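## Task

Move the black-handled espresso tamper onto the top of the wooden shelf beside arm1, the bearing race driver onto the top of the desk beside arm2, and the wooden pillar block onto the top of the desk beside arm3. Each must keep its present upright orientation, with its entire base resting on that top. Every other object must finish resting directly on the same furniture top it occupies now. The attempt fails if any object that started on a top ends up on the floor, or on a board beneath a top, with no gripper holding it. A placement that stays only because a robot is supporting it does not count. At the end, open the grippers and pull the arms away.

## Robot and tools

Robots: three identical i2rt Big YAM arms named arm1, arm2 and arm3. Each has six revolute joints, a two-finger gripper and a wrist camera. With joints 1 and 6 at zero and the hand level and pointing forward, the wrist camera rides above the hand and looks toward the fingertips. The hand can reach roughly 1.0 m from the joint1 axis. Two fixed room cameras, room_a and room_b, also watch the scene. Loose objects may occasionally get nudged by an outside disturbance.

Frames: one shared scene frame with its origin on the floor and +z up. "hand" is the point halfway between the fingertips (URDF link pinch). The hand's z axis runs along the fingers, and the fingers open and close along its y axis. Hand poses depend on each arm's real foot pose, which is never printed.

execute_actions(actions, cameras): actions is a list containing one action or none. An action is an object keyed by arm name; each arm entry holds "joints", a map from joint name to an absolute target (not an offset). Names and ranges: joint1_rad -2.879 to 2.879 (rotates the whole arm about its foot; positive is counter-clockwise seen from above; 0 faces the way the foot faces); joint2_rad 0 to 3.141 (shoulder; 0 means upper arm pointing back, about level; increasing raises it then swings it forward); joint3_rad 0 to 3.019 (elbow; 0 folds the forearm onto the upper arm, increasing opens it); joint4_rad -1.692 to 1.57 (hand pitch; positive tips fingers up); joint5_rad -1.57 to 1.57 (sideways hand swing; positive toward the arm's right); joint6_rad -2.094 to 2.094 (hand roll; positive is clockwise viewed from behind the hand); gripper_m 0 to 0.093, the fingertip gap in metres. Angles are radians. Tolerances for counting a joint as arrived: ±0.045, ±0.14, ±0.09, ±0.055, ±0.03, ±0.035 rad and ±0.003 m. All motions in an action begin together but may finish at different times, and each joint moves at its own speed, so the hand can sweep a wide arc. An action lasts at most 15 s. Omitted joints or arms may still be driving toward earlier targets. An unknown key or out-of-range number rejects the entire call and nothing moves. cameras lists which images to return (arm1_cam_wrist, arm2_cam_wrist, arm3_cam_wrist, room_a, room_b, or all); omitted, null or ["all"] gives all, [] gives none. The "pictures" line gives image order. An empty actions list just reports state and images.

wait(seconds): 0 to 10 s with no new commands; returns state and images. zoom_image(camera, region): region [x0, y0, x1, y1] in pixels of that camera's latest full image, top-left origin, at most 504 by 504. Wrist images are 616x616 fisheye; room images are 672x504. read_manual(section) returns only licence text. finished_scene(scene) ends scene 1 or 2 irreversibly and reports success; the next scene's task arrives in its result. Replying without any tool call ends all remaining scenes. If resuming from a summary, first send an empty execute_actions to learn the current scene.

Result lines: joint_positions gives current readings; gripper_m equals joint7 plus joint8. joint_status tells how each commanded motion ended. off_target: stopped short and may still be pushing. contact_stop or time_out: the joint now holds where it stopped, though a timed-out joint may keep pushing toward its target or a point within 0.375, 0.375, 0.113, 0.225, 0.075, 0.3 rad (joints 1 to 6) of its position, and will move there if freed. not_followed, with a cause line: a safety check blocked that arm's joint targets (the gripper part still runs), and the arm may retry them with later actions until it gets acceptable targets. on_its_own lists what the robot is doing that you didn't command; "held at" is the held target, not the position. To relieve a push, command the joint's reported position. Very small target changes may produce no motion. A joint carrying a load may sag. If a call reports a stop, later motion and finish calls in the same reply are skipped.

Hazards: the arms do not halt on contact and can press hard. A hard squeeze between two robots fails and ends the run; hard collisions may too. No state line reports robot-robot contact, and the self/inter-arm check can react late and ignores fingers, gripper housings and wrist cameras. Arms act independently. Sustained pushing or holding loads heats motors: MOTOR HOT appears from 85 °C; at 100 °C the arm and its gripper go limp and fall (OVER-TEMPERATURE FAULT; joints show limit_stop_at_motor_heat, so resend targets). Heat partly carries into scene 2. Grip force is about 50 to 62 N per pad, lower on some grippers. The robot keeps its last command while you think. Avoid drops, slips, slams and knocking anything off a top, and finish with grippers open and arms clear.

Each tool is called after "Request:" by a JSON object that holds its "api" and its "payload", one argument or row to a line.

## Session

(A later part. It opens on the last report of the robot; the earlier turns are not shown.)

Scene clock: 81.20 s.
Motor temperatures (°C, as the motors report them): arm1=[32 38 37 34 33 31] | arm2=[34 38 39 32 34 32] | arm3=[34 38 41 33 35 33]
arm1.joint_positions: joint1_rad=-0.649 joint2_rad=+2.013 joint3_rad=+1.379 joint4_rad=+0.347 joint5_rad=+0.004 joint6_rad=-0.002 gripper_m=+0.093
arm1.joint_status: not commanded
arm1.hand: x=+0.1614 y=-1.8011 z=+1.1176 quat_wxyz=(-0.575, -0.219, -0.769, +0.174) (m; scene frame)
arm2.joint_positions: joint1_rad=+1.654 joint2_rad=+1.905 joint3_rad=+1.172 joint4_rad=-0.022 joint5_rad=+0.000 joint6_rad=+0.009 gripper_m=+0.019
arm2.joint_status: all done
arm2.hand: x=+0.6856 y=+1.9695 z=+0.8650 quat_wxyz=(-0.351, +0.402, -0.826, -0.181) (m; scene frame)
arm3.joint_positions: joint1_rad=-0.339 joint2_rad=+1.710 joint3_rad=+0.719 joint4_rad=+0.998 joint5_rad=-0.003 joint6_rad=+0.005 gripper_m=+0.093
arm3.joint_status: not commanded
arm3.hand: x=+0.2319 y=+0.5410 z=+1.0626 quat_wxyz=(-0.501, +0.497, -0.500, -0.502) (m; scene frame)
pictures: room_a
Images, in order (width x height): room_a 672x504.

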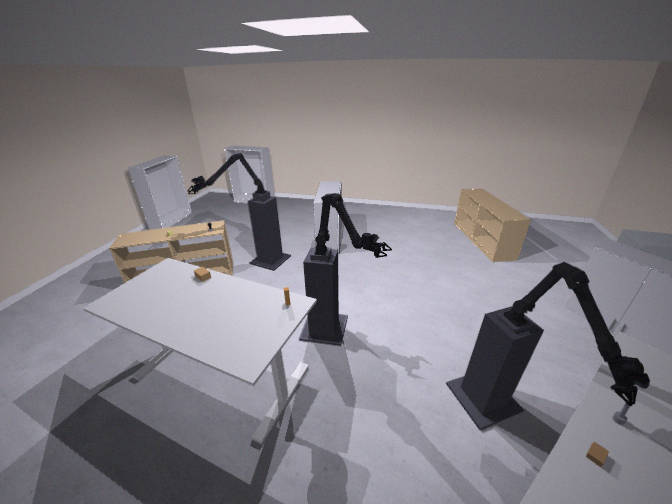

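Request:
{"api": "execute_actions", "payload": {
  "actions": [
    {"arm2":{"joints":{"joint2_rad":1.92}}}
  ],
  "cameras": []
}}

Request:
{"api": "execute_actions", "payload": {
  "actions": [
    {"arm2":{"joints":{"gripper_m":0.093}}}
  ],
  "cameras": []
}}

Request:
{"api": "execute_actions", "payload": {
  "actions": [
    {"arm2":{"joints":{"joint2_rad":1.5}}}
  ],
  "cameras": ["room_a","room_b"]
}}

Scene clock: 81.77 s.
Motor temperatures (°C, as the motors report them): arm1=[32 38 37 34 33 31] | arm2=[34 38 39 32 34 32] | arm3=[34 38 41 33 35 33]
arm1.joint_positions: joint1_rad=-0.649 joint2_rad=+2.013 joint3_rad=+1.379 joint4_rad=+0.347 joint5_rad=+0.004 joint6_rad=-0.002 gripper_m=+0.093
arm1.joint_status: not commanded
arm1.hand: x=+0.1614 y=-1.8011 z=+1.1176 quat_wxyz=(-0.575, -0.219, -0.769, +0.174) (m; scene frame)
arm2.joint_positions: joint1_rad=+1.654 joint2_rad=+1.907 joint3_rad=+1.172 joint4_rad=-0.021 joint5_rad=+0.000 joint6_rad=+0.009 gripper_m=+0.019
arm2.joint_status: all done
arm2.hand: x=+0.6855 y=+1.9695 z=+0.8641 quat_wxyz=(-0.351, +0.402, -0.826, -0.181) (m; scene frame)
arm3.joint_positions: joint1_rad=-0.339 joint2_rad=+1.710 joint3_rad=+0.719 joint4_rad=+0.998 joint5_rad=-0.003 joint6_rad=+0.005 gripper_m=+0.093
arm3.joint_status: not commanded
arm3.hand: x=+0.2319 y=+0.5410 z=+1.0626 quat_wxyz=(-0.501, +0.497, -0.500, -0.502) (m; scene frame)
pictures: none
No camera images: the call's "cameras" was empty. Leave "cameras" out to get every camera's image.

Scene clock: 82.47 s.
Motor temperatures (°C, as the motors report them): arm1=[32 38 37 34 33 31] | arm2=[34 38 39 32 34 32] | arm3=[34 38 41 33 35 33]
arm1.joint_positions: joint1_rad=-0.649 joint2_rad=+2.013 joint3_rad=+1.379 joint4_rad=+0.347 joint5_rad=+0.004 joint6_rad=-0.002 gripper_m=+0.093
arm1.joint_status: not commanded
arm1.hand: x=+0.1614 y=-1.8011 z=+1.1176 quat_wxyz=(-0.575, -0.219, -0.769, +0.174) (m; scene frame)
arm2.joint_positions: joint1_rad=+1.654 joint2_rad=+1.907 joint3_rad=+1.172 joint4_rad=-0.016 joint5_rad=+0.000 joint6_rad=+0.009 gripper_m=+0.093
arm2.joint_status: all done
arm2.hand: x=+0.6860 y=+1.9701 z=+0.8650 quat_wxyz=(-0.353, +0.401, -0.825, -0.182) (m; scene frame)
arm3.joint_positions: joint1_rad=-0.339 joint2_rad=+1.710 joint3_rad=+0.719 joint4_rad=+0.998 joint5_rad=-0.003 joint6_rad=+0.005 gripper_m=+0.093
arm3.joint_status: not commanded
arm3.hand: x=+0.2319 y=+0.5410 z=+1.0626 quat_wxyz=(-0.501, +0.497, -0.500, -0.502) (m; scene frame)
pictures: none
No camera images: the call's "cameras" was empty. Leave "cameras" out to get every camera's image.

Scene clock: 83.93 s.
Motor temperatures (°C, as the motors report them): arm1=[32 38 37 34 33 31] | arm2=[34 38 39 32 34 32] | arm3=[34 37 41 33 35 33]
arm1.joint_positions: joint1_rad=-0.649 joint2_rad=+2.013 joint3_rad=+1.379 joint4_rad=+0.347 joint5_rad=+0.004 joint6_rad=-0.002 gripper_m=+0.093
arm1.joint_status: not commanded
arm1.hand: x=+0.1614 y=-1.8011 z=+1.1176 quat_wxyz=(-0.575, -0.219, -0.769, +0.174) (m; scene frame)
arm2.joint_positions: joint1_rad=+1.654 joint2_rad=+1.496 joint3_rad=+1.172 joint4_rad=-0.003 joint5_rad=+0.000 joint6_rad=+0.009 gripper_m=+0.093
arm2.joint_status: all done
arm2.hand: x=+0.6781 y=+1.9552 z=+1.1358 quat_wxyz=(-0.518, +0.355, -0.732, -0.264) (m; scene frame)
arm3.joint_positions: joint1_rad=-0.339 joint2_rad=+1.710 joint3_rad=+0.719 joint4_rad=+0.998 joint5_rad=-0.003 joint6_rad=+0.005 gripper_m=+0.093
arm3.joint_status: not commanded
arm3.hand: x=+0.2319 y=+0.5410 z=+1.0626 quat_wxyz=(-0.501, +0.497, -0.500, -0.502) (m; scene frame)
pictures: room_a, room_b
Images, in order (width x height): room_a 672x504, room_b 672x504.

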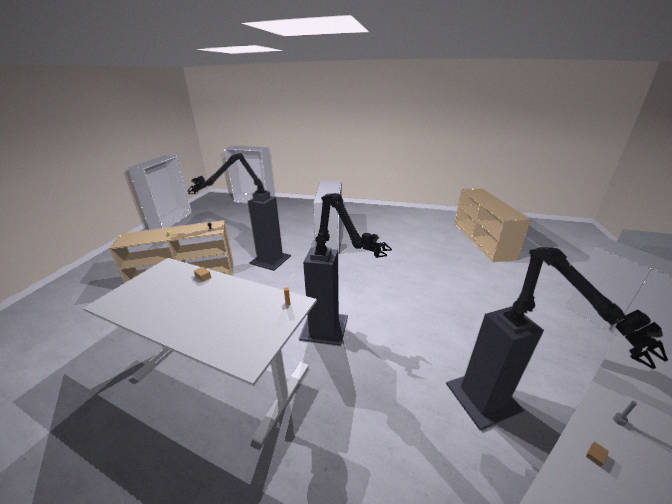

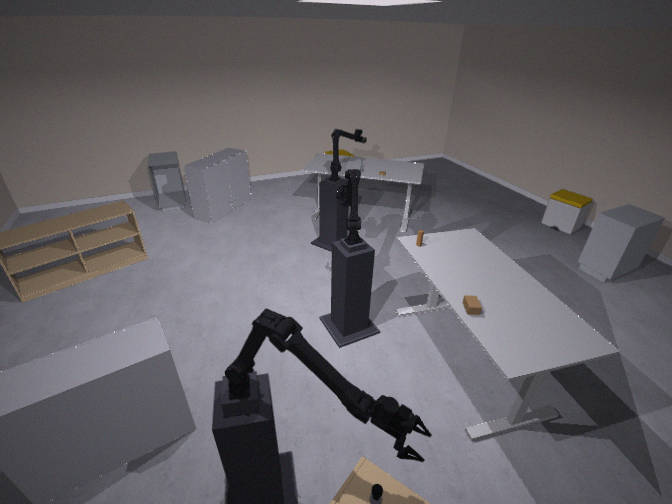

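Request:
{"api": "finished_scene", "payload": {
  "scene": 1
}}

The scene is finished: the task was done.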